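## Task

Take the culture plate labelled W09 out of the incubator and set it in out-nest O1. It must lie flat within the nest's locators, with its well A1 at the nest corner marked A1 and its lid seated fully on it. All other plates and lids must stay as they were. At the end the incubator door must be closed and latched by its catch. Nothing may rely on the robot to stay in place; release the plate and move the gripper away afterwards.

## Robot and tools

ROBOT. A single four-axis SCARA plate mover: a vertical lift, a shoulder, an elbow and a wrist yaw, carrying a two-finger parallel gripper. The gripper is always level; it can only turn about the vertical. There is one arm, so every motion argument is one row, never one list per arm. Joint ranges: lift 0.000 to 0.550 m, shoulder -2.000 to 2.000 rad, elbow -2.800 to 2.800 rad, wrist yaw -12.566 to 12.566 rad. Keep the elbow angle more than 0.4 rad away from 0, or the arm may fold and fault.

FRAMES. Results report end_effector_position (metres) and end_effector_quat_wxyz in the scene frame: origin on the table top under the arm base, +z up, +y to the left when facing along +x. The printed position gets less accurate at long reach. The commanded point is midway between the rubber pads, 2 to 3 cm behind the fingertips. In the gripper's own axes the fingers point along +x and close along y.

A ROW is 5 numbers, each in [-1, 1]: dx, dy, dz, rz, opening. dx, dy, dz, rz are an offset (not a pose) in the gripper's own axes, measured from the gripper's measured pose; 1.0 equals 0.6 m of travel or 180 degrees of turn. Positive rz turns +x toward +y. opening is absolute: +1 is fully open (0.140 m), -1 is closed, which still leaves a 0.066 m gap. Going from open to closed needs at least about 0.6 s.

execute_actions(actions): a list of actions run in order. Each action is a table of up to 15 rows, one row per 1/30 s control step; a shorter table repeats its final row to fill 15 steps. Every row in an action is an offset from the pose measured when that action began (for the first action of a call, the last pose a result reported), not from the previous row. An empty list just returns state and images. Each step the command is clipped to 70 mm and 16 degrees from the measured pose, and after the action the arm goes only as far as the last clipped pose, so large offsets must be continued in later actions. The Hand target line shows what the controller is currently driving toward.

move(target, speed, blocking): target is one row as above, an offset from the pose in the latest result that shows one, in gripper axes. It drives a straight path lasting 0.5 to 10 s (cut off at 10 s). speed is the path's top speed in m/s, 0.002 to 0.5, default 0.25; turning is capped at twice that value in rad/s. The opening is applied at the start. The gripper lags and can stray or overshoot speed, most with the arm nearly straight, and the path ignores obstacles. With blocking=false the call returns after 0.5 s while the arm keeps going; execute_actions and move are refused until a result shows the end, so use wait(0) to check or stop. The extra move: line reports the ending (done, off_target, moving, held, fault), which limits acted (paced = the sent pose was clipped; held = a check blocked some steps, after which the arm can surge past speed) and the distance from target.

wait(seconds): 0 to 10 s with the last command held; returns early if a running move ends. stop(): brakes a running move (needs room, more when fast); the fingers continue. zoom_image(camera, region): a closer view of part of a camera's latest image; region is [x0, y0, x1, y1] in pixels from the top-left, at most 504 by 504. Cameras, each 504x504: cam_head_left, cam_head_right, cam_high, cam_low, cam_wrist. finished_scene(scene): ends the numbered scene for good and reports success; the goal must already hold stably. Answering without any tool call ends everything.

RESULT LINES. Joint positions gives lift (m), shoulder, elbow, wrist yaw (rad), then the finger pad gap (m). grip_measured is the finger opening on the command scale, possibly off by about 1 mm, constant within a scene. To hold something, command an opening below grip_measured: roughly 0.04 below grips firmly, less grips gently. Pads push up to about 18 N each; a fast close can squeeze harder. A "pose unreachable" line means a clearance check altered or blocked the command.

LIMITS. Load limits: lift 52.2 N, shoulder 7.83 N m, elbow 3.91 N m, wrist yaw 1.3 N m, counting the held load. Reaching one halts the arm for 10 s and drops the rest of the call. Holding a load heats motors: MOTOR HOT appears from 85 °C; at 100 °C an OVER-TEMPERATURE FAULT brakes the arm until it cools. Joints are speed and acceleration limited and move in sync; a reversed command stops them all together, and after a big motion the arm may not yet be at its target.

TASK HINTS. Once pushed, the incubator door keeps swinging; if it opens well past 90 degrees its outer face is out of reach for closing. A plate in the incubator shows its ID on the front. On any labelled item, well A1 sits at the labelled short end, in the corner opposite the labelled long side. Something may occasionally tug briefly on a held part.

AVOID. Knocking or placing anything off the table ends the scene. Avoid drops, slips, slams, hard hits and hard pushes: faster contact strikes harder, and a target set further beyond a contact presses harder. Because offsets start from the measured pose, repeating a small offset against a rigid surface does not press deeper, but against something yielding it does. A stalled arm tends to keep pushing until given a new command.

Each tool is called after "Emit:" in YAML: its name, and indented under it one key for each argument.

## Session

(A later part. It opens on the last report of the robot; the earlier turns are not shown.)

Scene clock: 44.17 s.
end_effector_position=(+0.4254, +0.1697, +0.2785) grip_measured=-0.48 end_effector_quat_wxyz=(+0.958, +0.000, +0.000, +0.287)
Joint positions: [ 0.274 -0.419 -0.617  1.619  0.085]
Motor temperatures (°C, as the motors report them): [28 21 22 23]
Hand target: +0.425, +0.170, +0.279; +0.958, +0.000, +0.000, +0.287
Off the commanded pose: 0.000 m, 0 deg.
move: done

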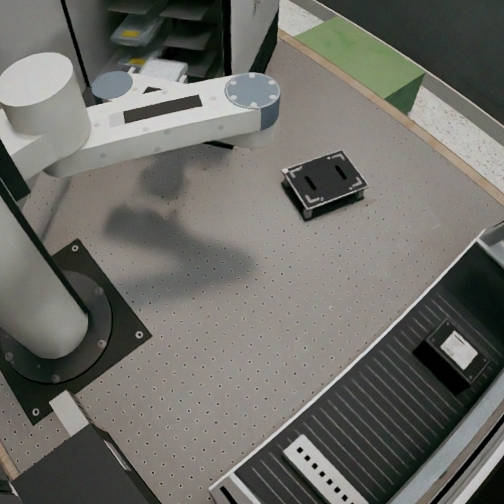

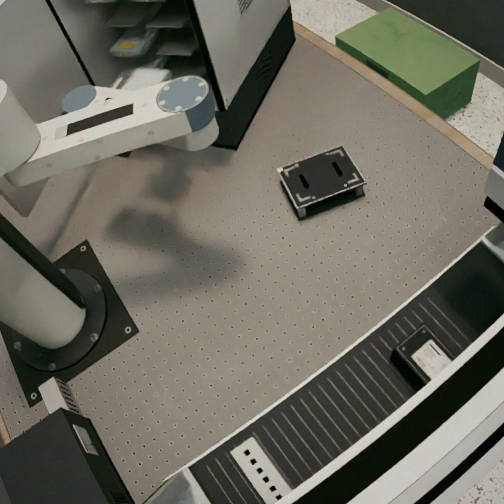

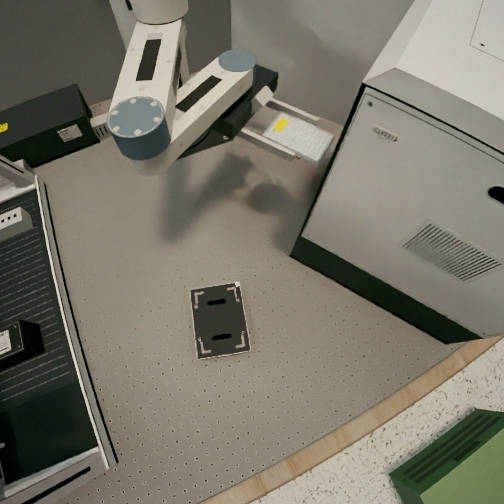

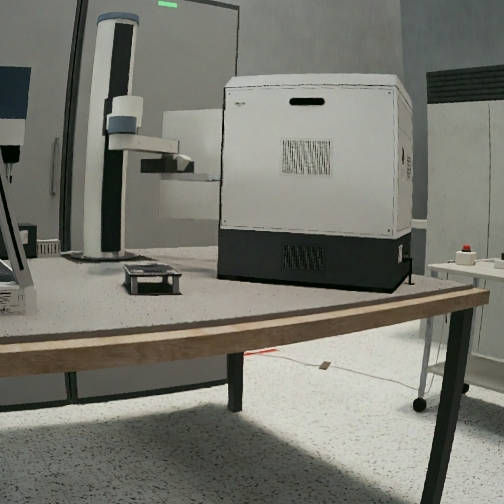

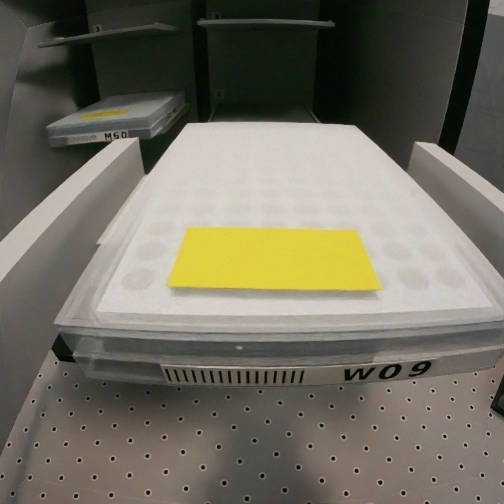

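Emit:
move:
  target: [-0.053,-0.383,-0.2,-0.272,-0.525]
  speed: 0.25

Emit:
move:
  target: [0.23,-0.064,-0.08,0,-0.525]
  speed: 0.2

Scene clock: 51.83 s.
end_effector_position=(+0.5254, -0.0399, +0.1585) grip_measured=-0.48 end_effector_quat_wxyz=(+0.991, +0.000, +0.000, -0.136)
Joint positions: [ 0.153 -0.99  -0.842  1.56   0.085]
Motor temperatures (°C, as the motors report them): [29 21 22 23]
Hand target: +0.525, -0.040, +0.159; +0.991, +0.000, +0.000, -0.135
Off the commanded pose: 0.000 m, 0 deg.
move: done

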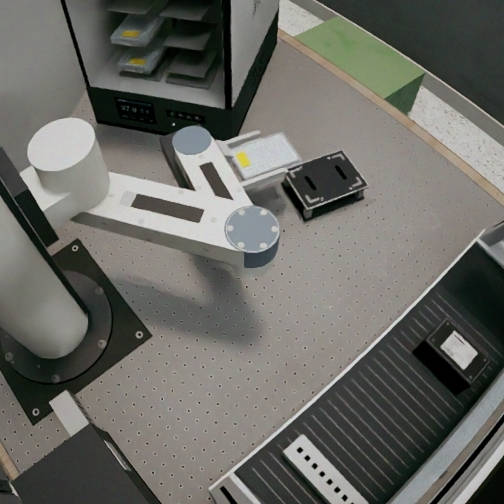

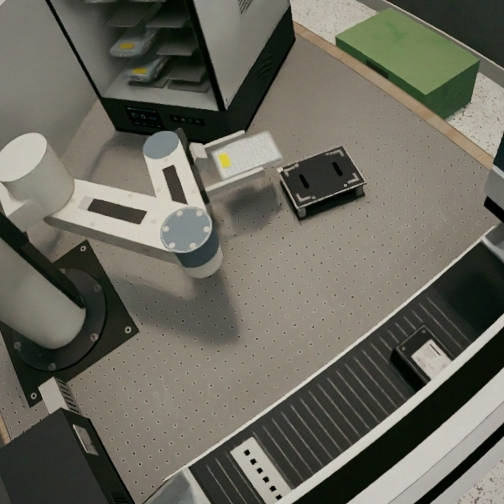

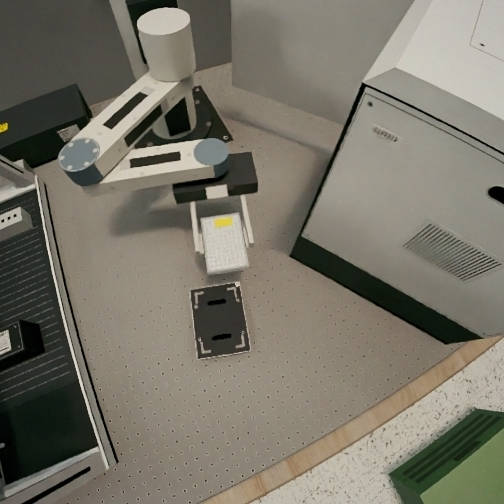

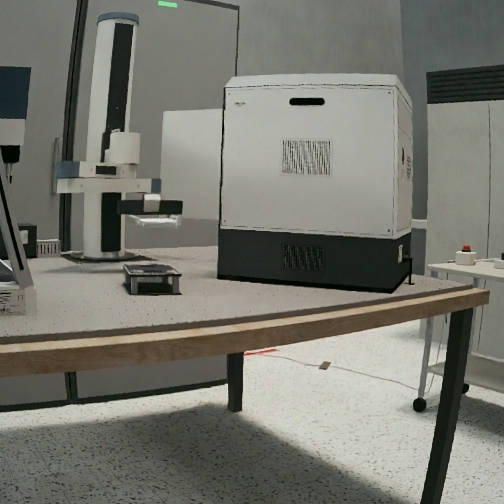

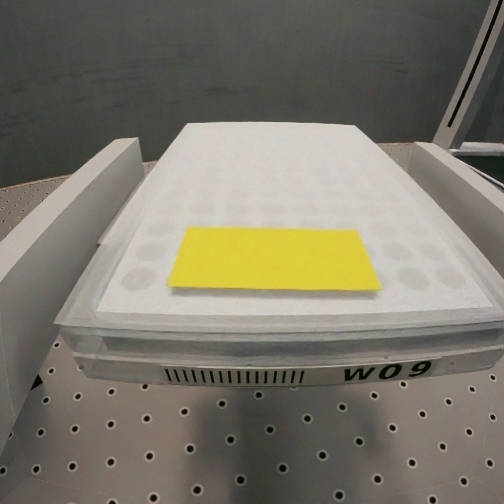

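Scene clock: 52.97 s.
end_effector_position=(+0.6480, -0.1143, +0.1104) grip_measured=-0.48 end_effector_quat_wxyz=(+0.991, +0.000, +0.000, -0.136)
Joint positions: [ 0.105 -0.98  -1.453  2.16   0.085]
Motor temperatures (°C, as the motors report them): [29 21 22 23]
Hand target: +0.648, -0.114, +0.110; +0.991, +0.000, +0.000, -0.136
Off the commanded pose: 0.000 m, 0 deg.
move: done

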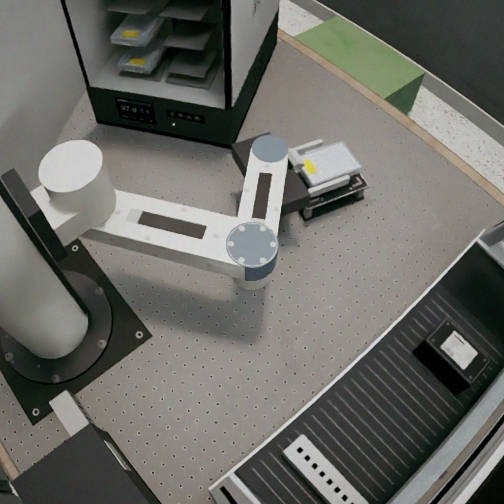

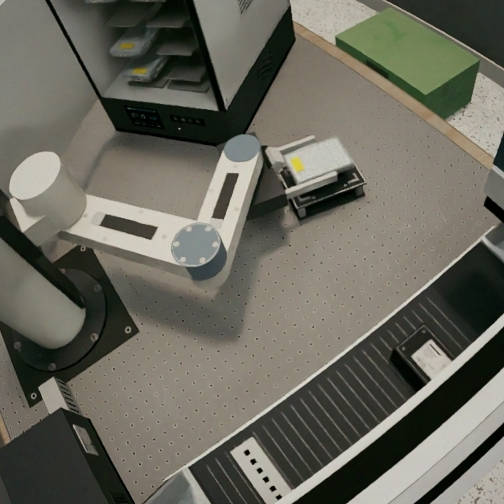

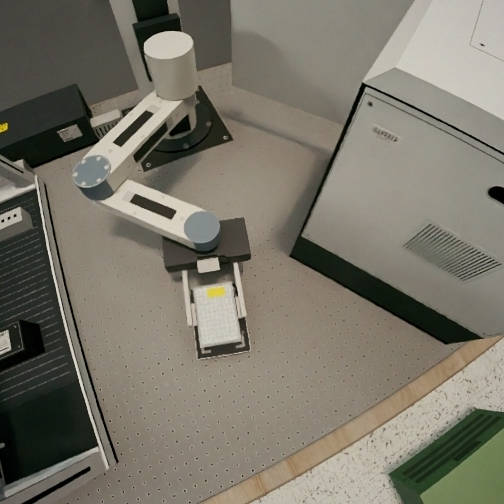

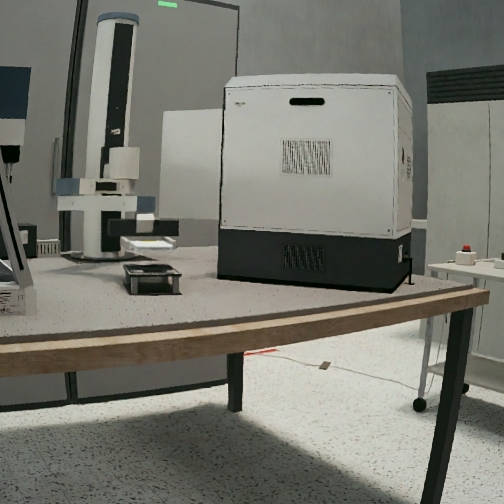

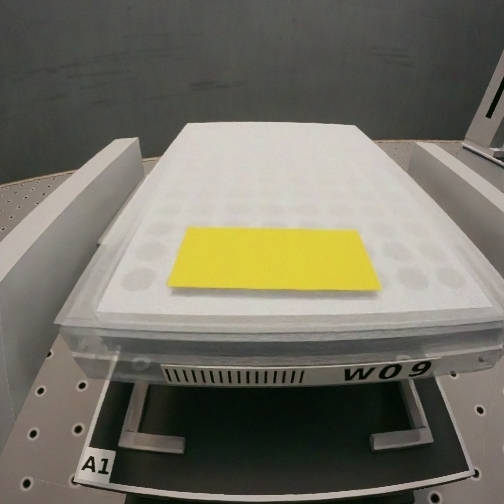

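Emit:
move:
  target: [0.004,0.002,-0.045,0,-0.525]
  speed: 0.08

Emit:
zoom_image:
  camera: "cam_low"
  region: [100,220,200,300]

Emit:
zoom_image:
  camera: "cam_high"
  region: [170,270,270,370]

Scene clock: 56.97 s.
end_effector_position=(+0.6506, -0.1139, +0.0834) grip_measured=-0.48 end_effector_quat_wxyz=(+0.991, +0.000, +0.000, -0.136)
Joint positions: [ 0.078 -0.972 -1.466  2.165  0.085]
Motor temperatures (°C, as the motors report them): [29 21 22 23]
Hand target: +0.651, -0.114, +0.083; +0.991, +0.000, +0.000, -0.136
Off the commanded pose: 0.000 m, 0 deg.
move: done

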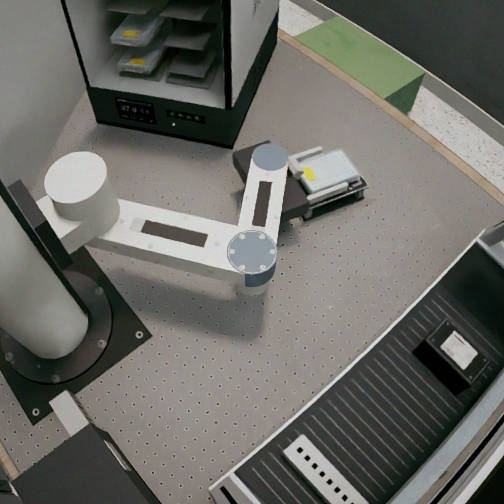

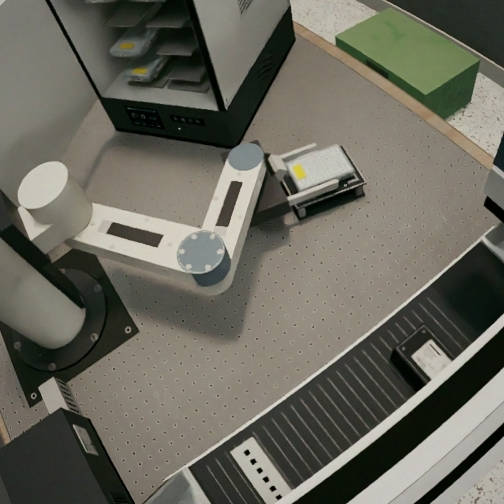

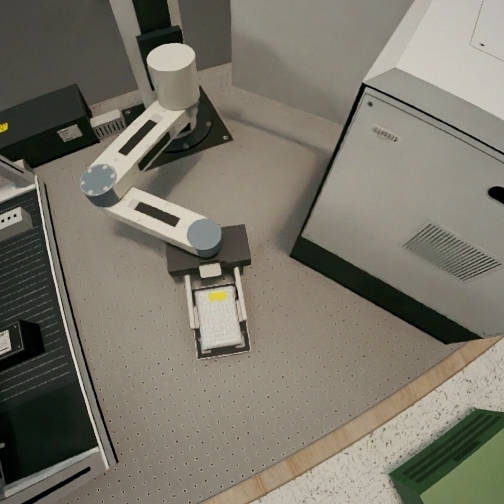

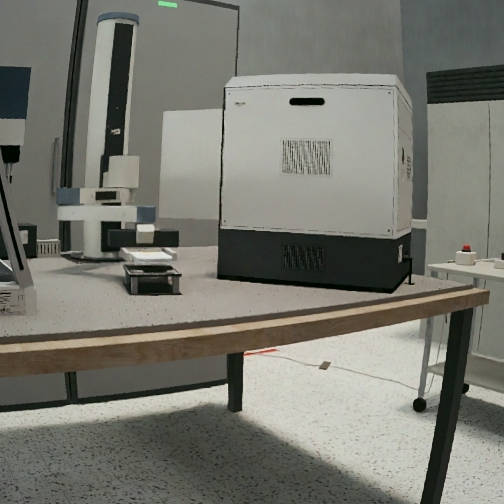

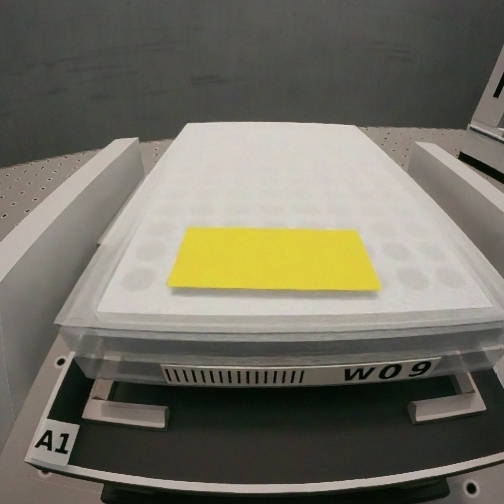

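Region (100, 220, 200, 300) of cam_low's 504x504 image, scaled by 5.040, with more detail than that image has; it fills the top 403 rows of this view, and the rest is white.

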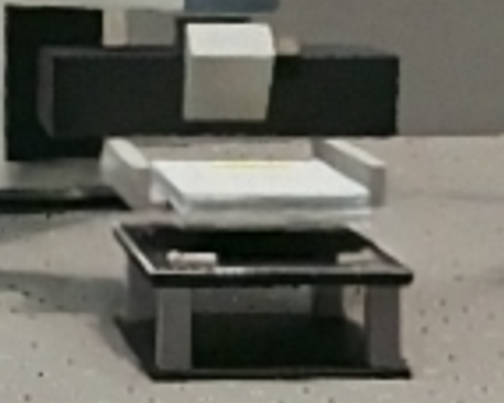

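Region (170, 270, 270, 370) of cam_high's 504x504 image, scaled by 5.040, with more detail than that image has.

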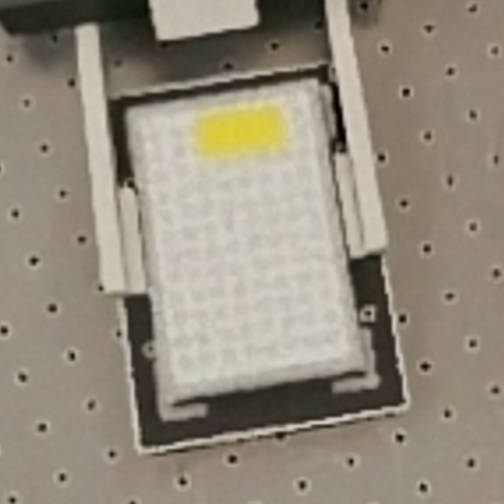

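Emit:
move:
  target: [0.004,0,-0.018,0,-0.525]
  speed: 0.04

Emit:
zoom_image:
  camera: "cam_low"
  region: [110,240,190,290]

Emit:
zoom_image:
  camera: "cam_high"
  region: [180,280,260,365]

Emit:
zoom_image:
  camera: "cam_head_right"
  region: [280,135,375,215]

Scene clock: 62.37 s.
end_effector_position=(+0.6528, -0.1146, +0.0725) grip_measured=-0.48 end_effector_quat_wxyz=(+0.991, +0.000, +0.000, -0.136)
Joint positions: [ 0.067 -0.968 -1.478  2.172  0.085]
Motor temperatures (°C, as the motors report them): [29 21 22 23]
Hand target: +0.653, -0.115, +0.073; +0.991, +0.000, +0.000, -0.136
Off the commanded pose: 0.000 m, 0 deg.
move: done

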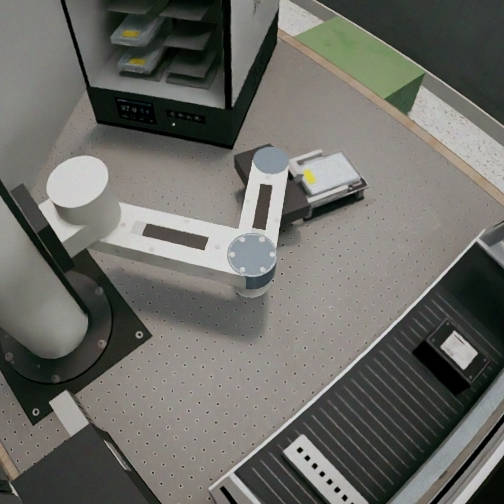

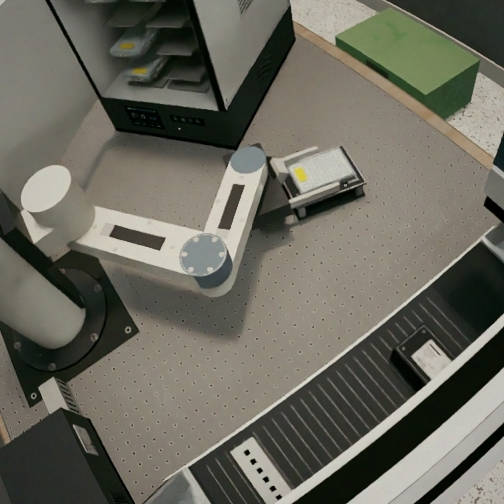

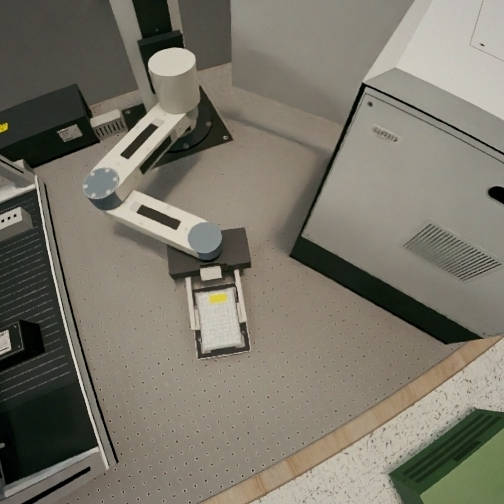

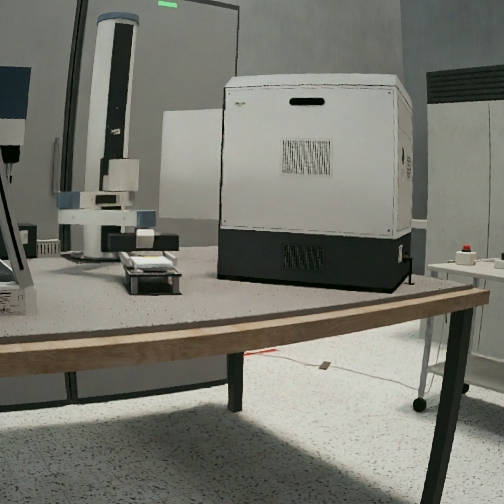

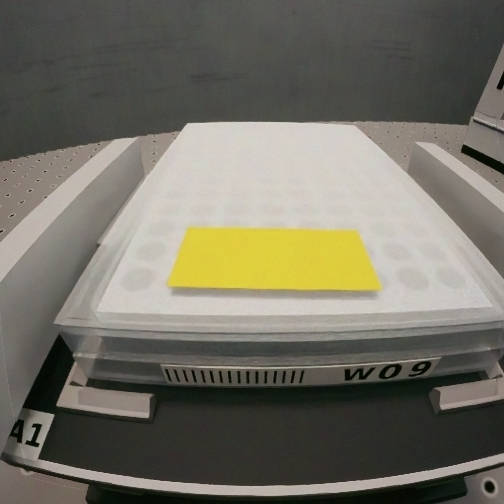

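Region (110, 240, 190, 290) of cam_low's 504x504 image, scaled by 6.300, with more detail than that image has; it fills the top 315 rows of this view, and the rest is white.

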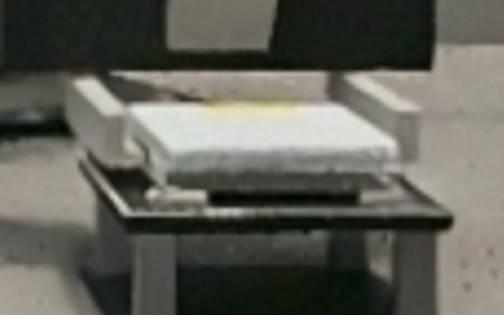

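Region (180, 280, 260, 365) of cam_high's 504x504 image, scaled by 5.929, with more detail than that image has; it fills the left 474 columns of this view, and the rest is white.

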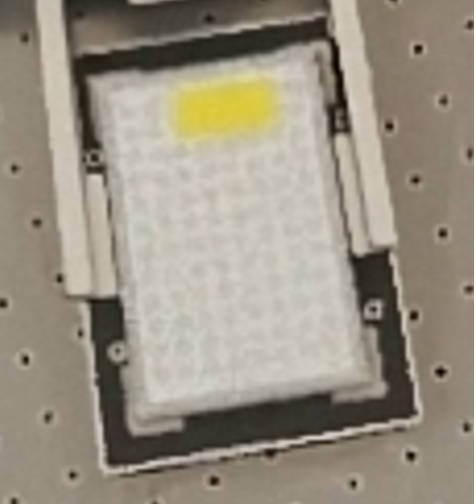

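Region (280, 135, 375, 215) of cam_head_right's 504x504 image, scaled by 5.305, with more detail than that image has; it fills the top 424 rows of this view, and the rest is white.

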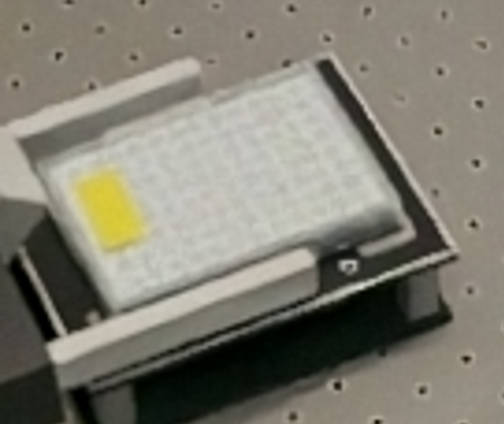

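Emit:
move:
  target: [0,0.001,-0.0125,0,-0.525]
  speed: 0.012

Emit:
zoom_image:
  camera: "cam_low"
  region: [110,240,190,290]

Emit:
zoom_image:
  camera: "cam_high"
  region: [180,280,260,365]

Scene clock: 66.20 s.
end_effector_position=(+0.6528, -0.1144, +0.0657) grip_measured=-0.48 end_effector_quat_wxyz=(+0.991, +0.000, +0.000, -0.137)
Joint positions: [ 0.061 -0.967 -1.478  2.17   0.085]
Motor temperatures (°C, as the motors report them): [29 21 22 23]
Hand target: +0.653, -0.114, +0.065; +0.991, +0.000, +0.000, -0.136
Off the commanded pose: 0.001 m, 0 deg.
move: done

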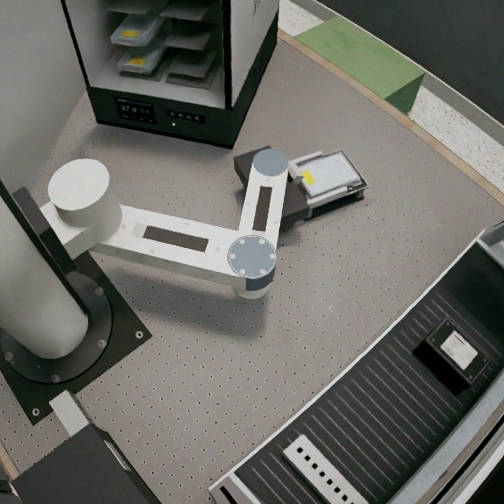

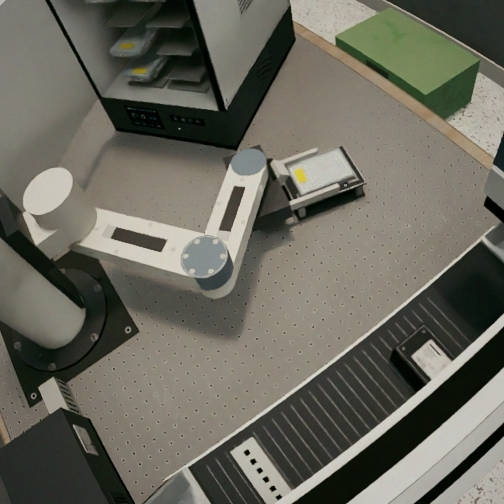

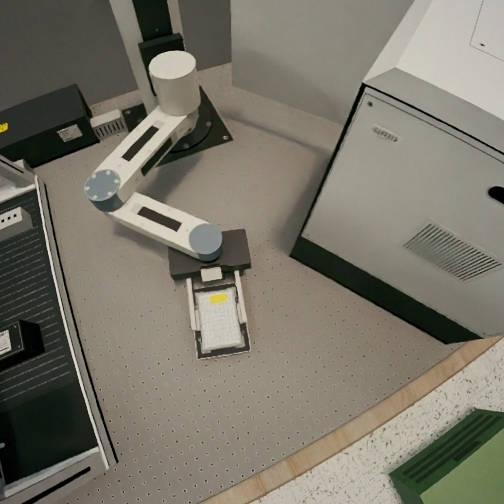

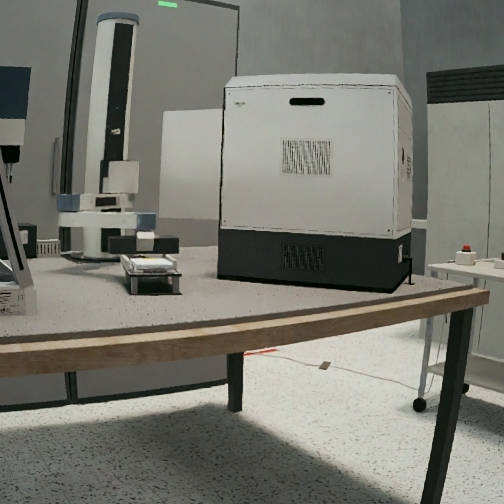

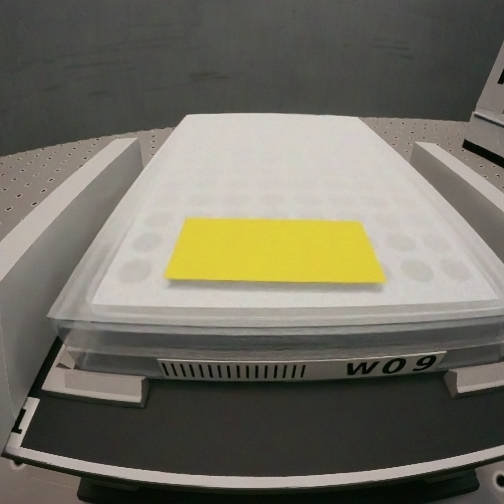

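Region (110, 240, 190, 290) of cam_low's 504x504 image, scaled by 6.300, with more detail than that image has; it fills the top 315 rows of this view, and the rest is white.

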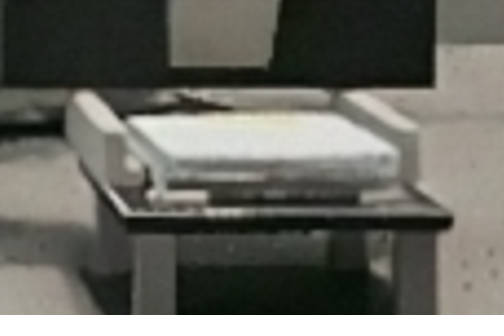

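Region (180, 280, 260, 365) of cam_high's 504x504 image, scaled by 5.929, with more detail than that image has; it fills the left 474 columns of this view, and the rest is white.

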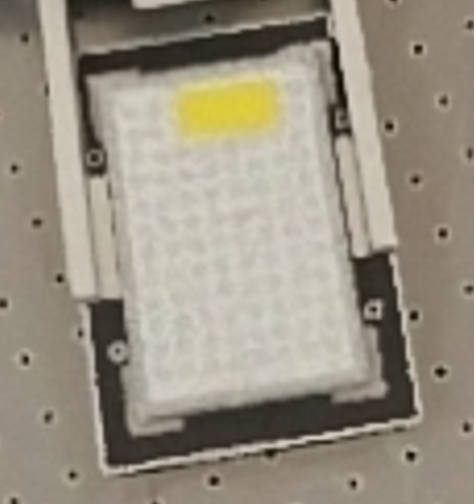

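Emit:
execute_actions:
  actions:
    - [[0,0,0,0,-0.48],[0,0,0,0,-0.46],[0,0,0,0,-0.44],[0,0,0,0,-0.42],[0,0,0,0,-0.4],[0,0,0,0,-0.35],[0,0,0,0,-0.3],[0,0,0,0,-0.2]]

Emit:
zoom_image:
  camera: "cam_low"
  region: [120,250,190,285]

Emit:
zoom_image:
  camera: "cam_high"
  region: [180,280,260,365]

Emit:
zoom_image:
  camera: "cam_head_right"
  region: [310,140,375,200]

Scene clock: 71.60 s.
end_effector_position=(+0.6528, -0.1144, +0.0657) grip_measured=-0.20 end_effector_quat_wxyz=(+0.991, +0.000, +0.000, -0.137)
Joint positions: [ 0.061 -0.967 -1.478  2.17   0.096]
Motor temperatures (°C, as the motors report them): [28 21 22 23]
Hand target: +0.653, -0.114, +0.066; +0.991, +0.000, +0.000, -0.137
Off the commanded pose: 0.000 m, 0 deg.

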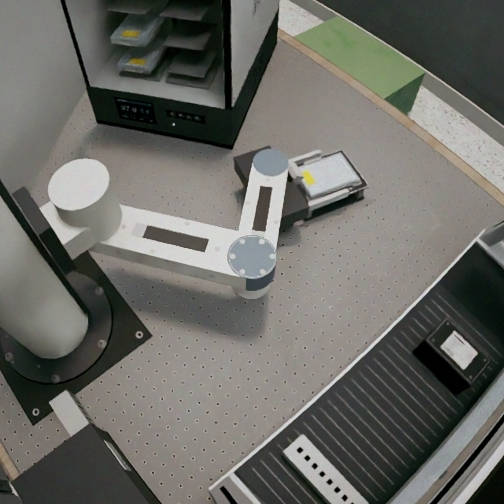

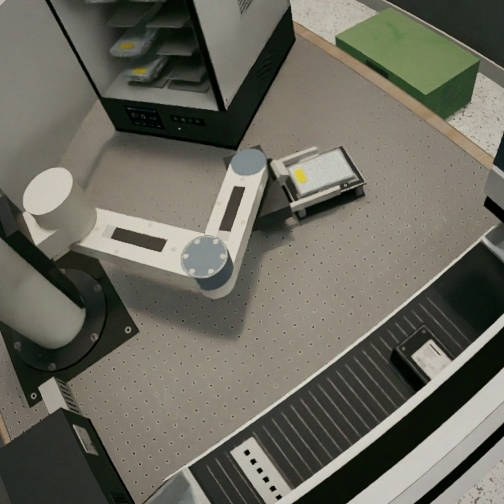

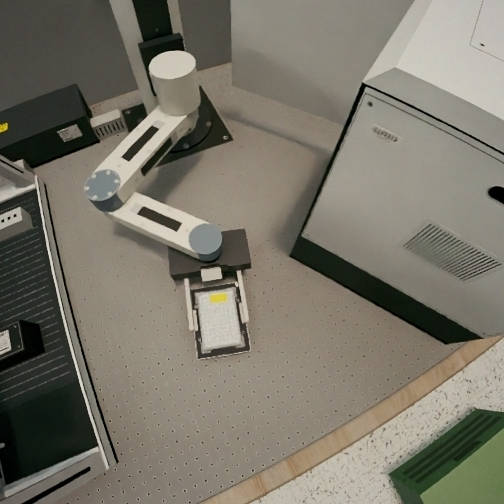

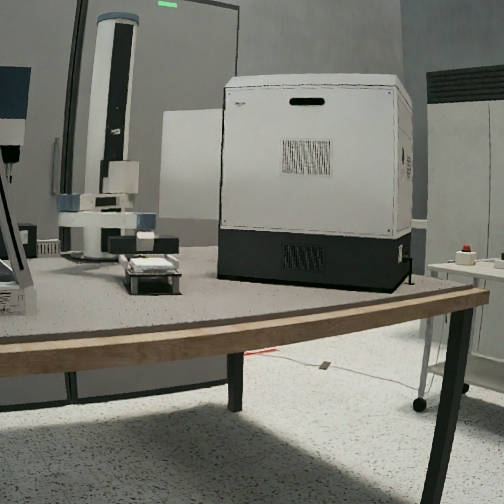

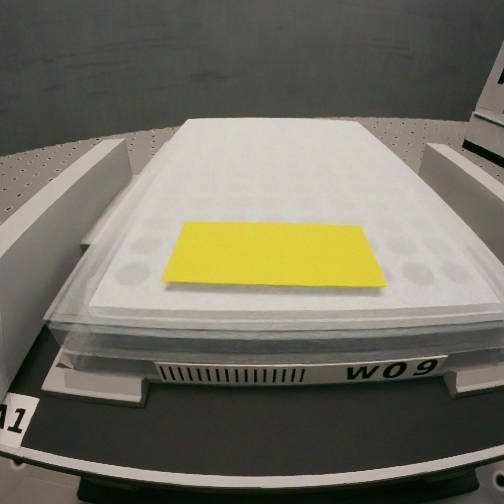

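Region (120, 250, 190, 285) of cam_low's 504x504 image, scaled by 7.200, with more detail than that image has.

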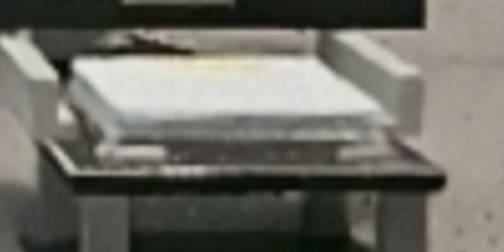

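Region (180, 280, 260, 365) of cam_high's 504x504 image, scaled by 5.929, with more detail than that image has; it fills the left 474 columns of this view, and the rest is white.

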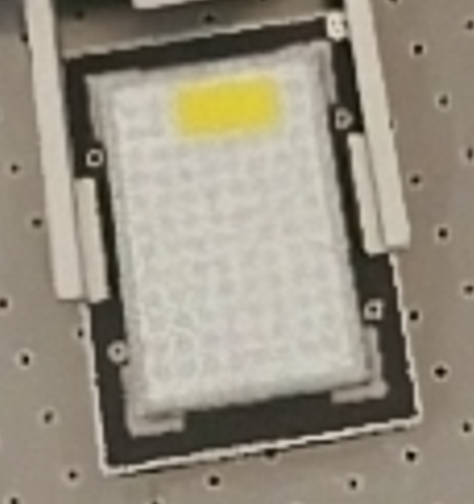

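Region (310, 140, 375, 200) of cam_head_right's 504x504 image, scaled by 7.754, with more detail than that image has; it fills the top 465 rows of this view, and the rest is white.

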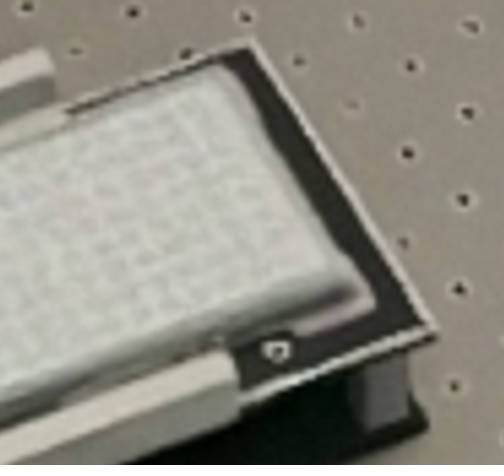

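Emit:
move:
  target: [0,0,0.05,0,0.3]
  speed: 0.08

Emit:
move:
  target: [-0.17,0,0,0,0.3]

Emit:
zoom_image:
  camera: "cam_wrist"
  region: [130,100,410,290]

Emit:
zoom_image:
  camera: "cam_low"
  region: [120,250,190,285]

Scene clock: 76.20 s.
end_effector_position=(+0.6528, -0.1144, +0.0957) grip_measured=+0.30 end_effector_quat_wxyz=(+0.991, +0.000, +0.000, -0.137)
Joint positions: [ 0.091 -0.967 -1.478  2.17   0.114]
Motor temperatures (°C, as the motors report them): [28 21 22 23]
Hand target: +0.653, -0.114, +0.096; +0.991, +0.000, +0.000, -0.137
Off the commanded pose: 0.000 m, 0 deg.
move: done

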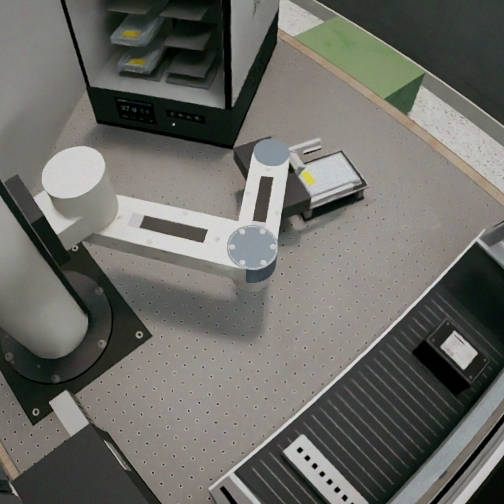

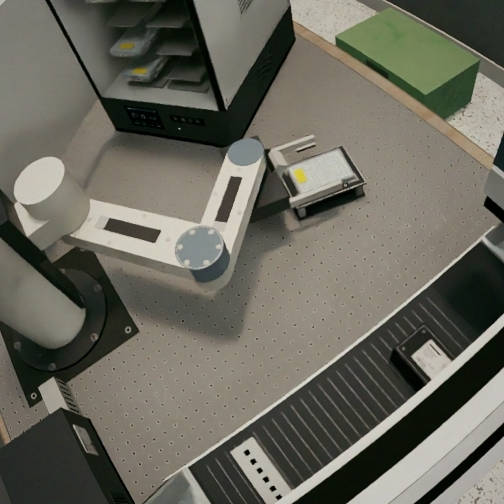

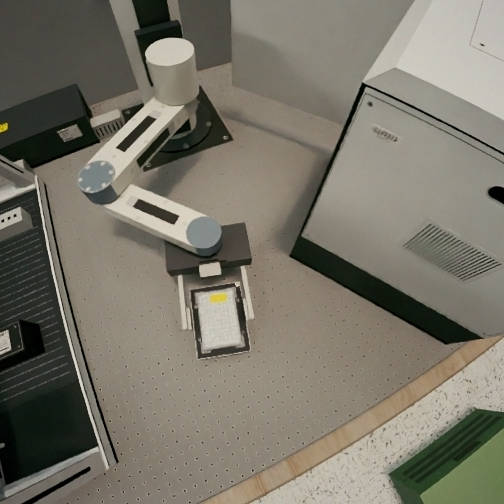

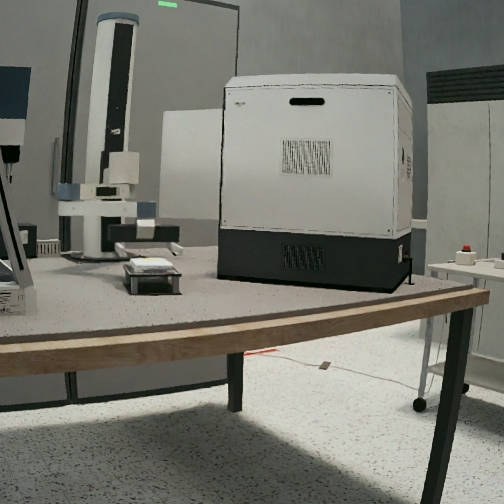

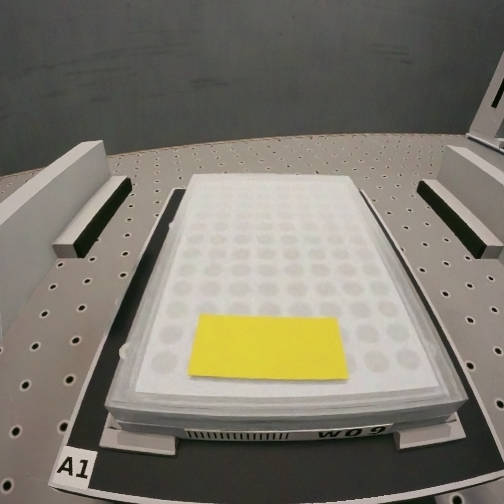

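Scene clock: 77.00 s.
end_effector_position=(+0.5546, -0.0866, +0.0957) grip_measured=+0.30 end_effector_quat_wxyz=(+0.991, +0.000, +0.000, -0.137)
Joint positions: [ 0.091 -1.131 -0.99   1.847  0.114]
Motor temperatures (°C, as the motors report them): [28 21 22 23]
Hand target: +0.555, -0.087, +0.096; +0.991, +0.000, +0.000, -0.137
Off the commanded pose: 0.000 m, 0 deg.
move: done

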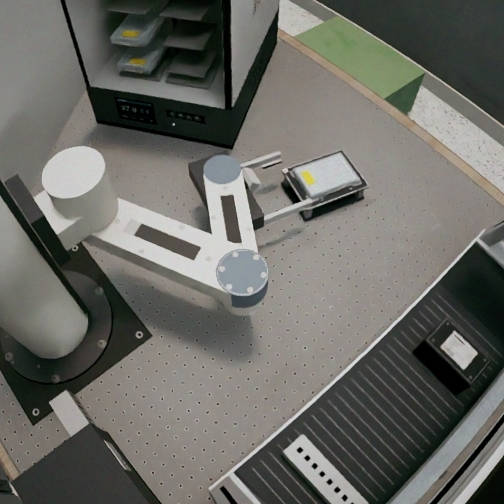

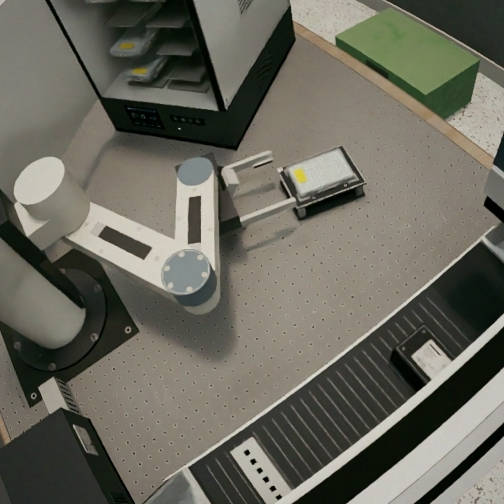

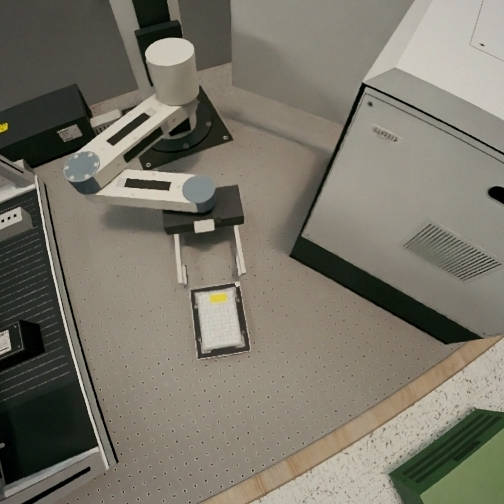

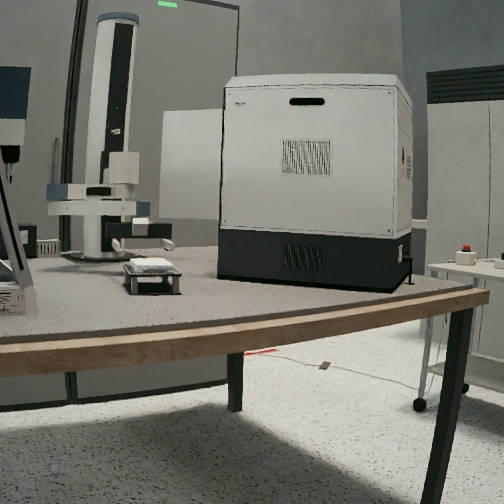

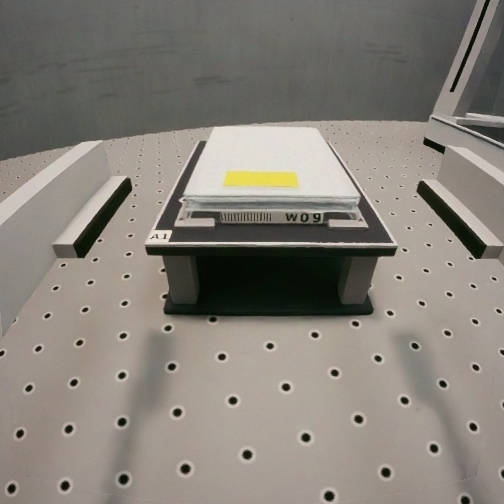

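Region (130, 100, 410, 290) of cam_wrist's 504x504 image, scaled by 1.800, with more detail than that image has; it fills the top 342 rows of this view, and the rest is white.

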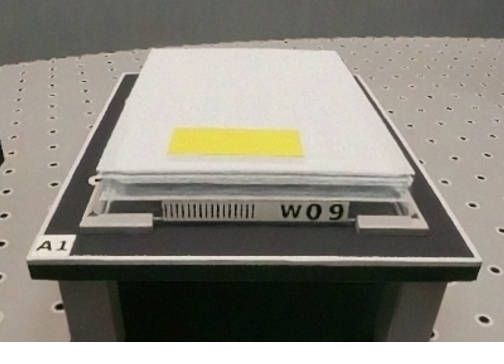

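Region (120, 250, 190, 285) of cam_low's 504x504 image, scaled by 7.200, with more detail than that image has.

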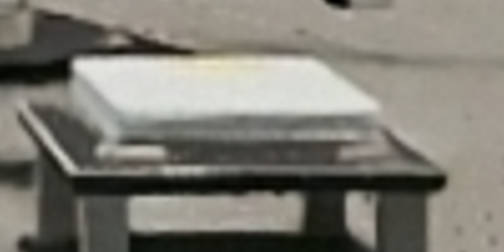

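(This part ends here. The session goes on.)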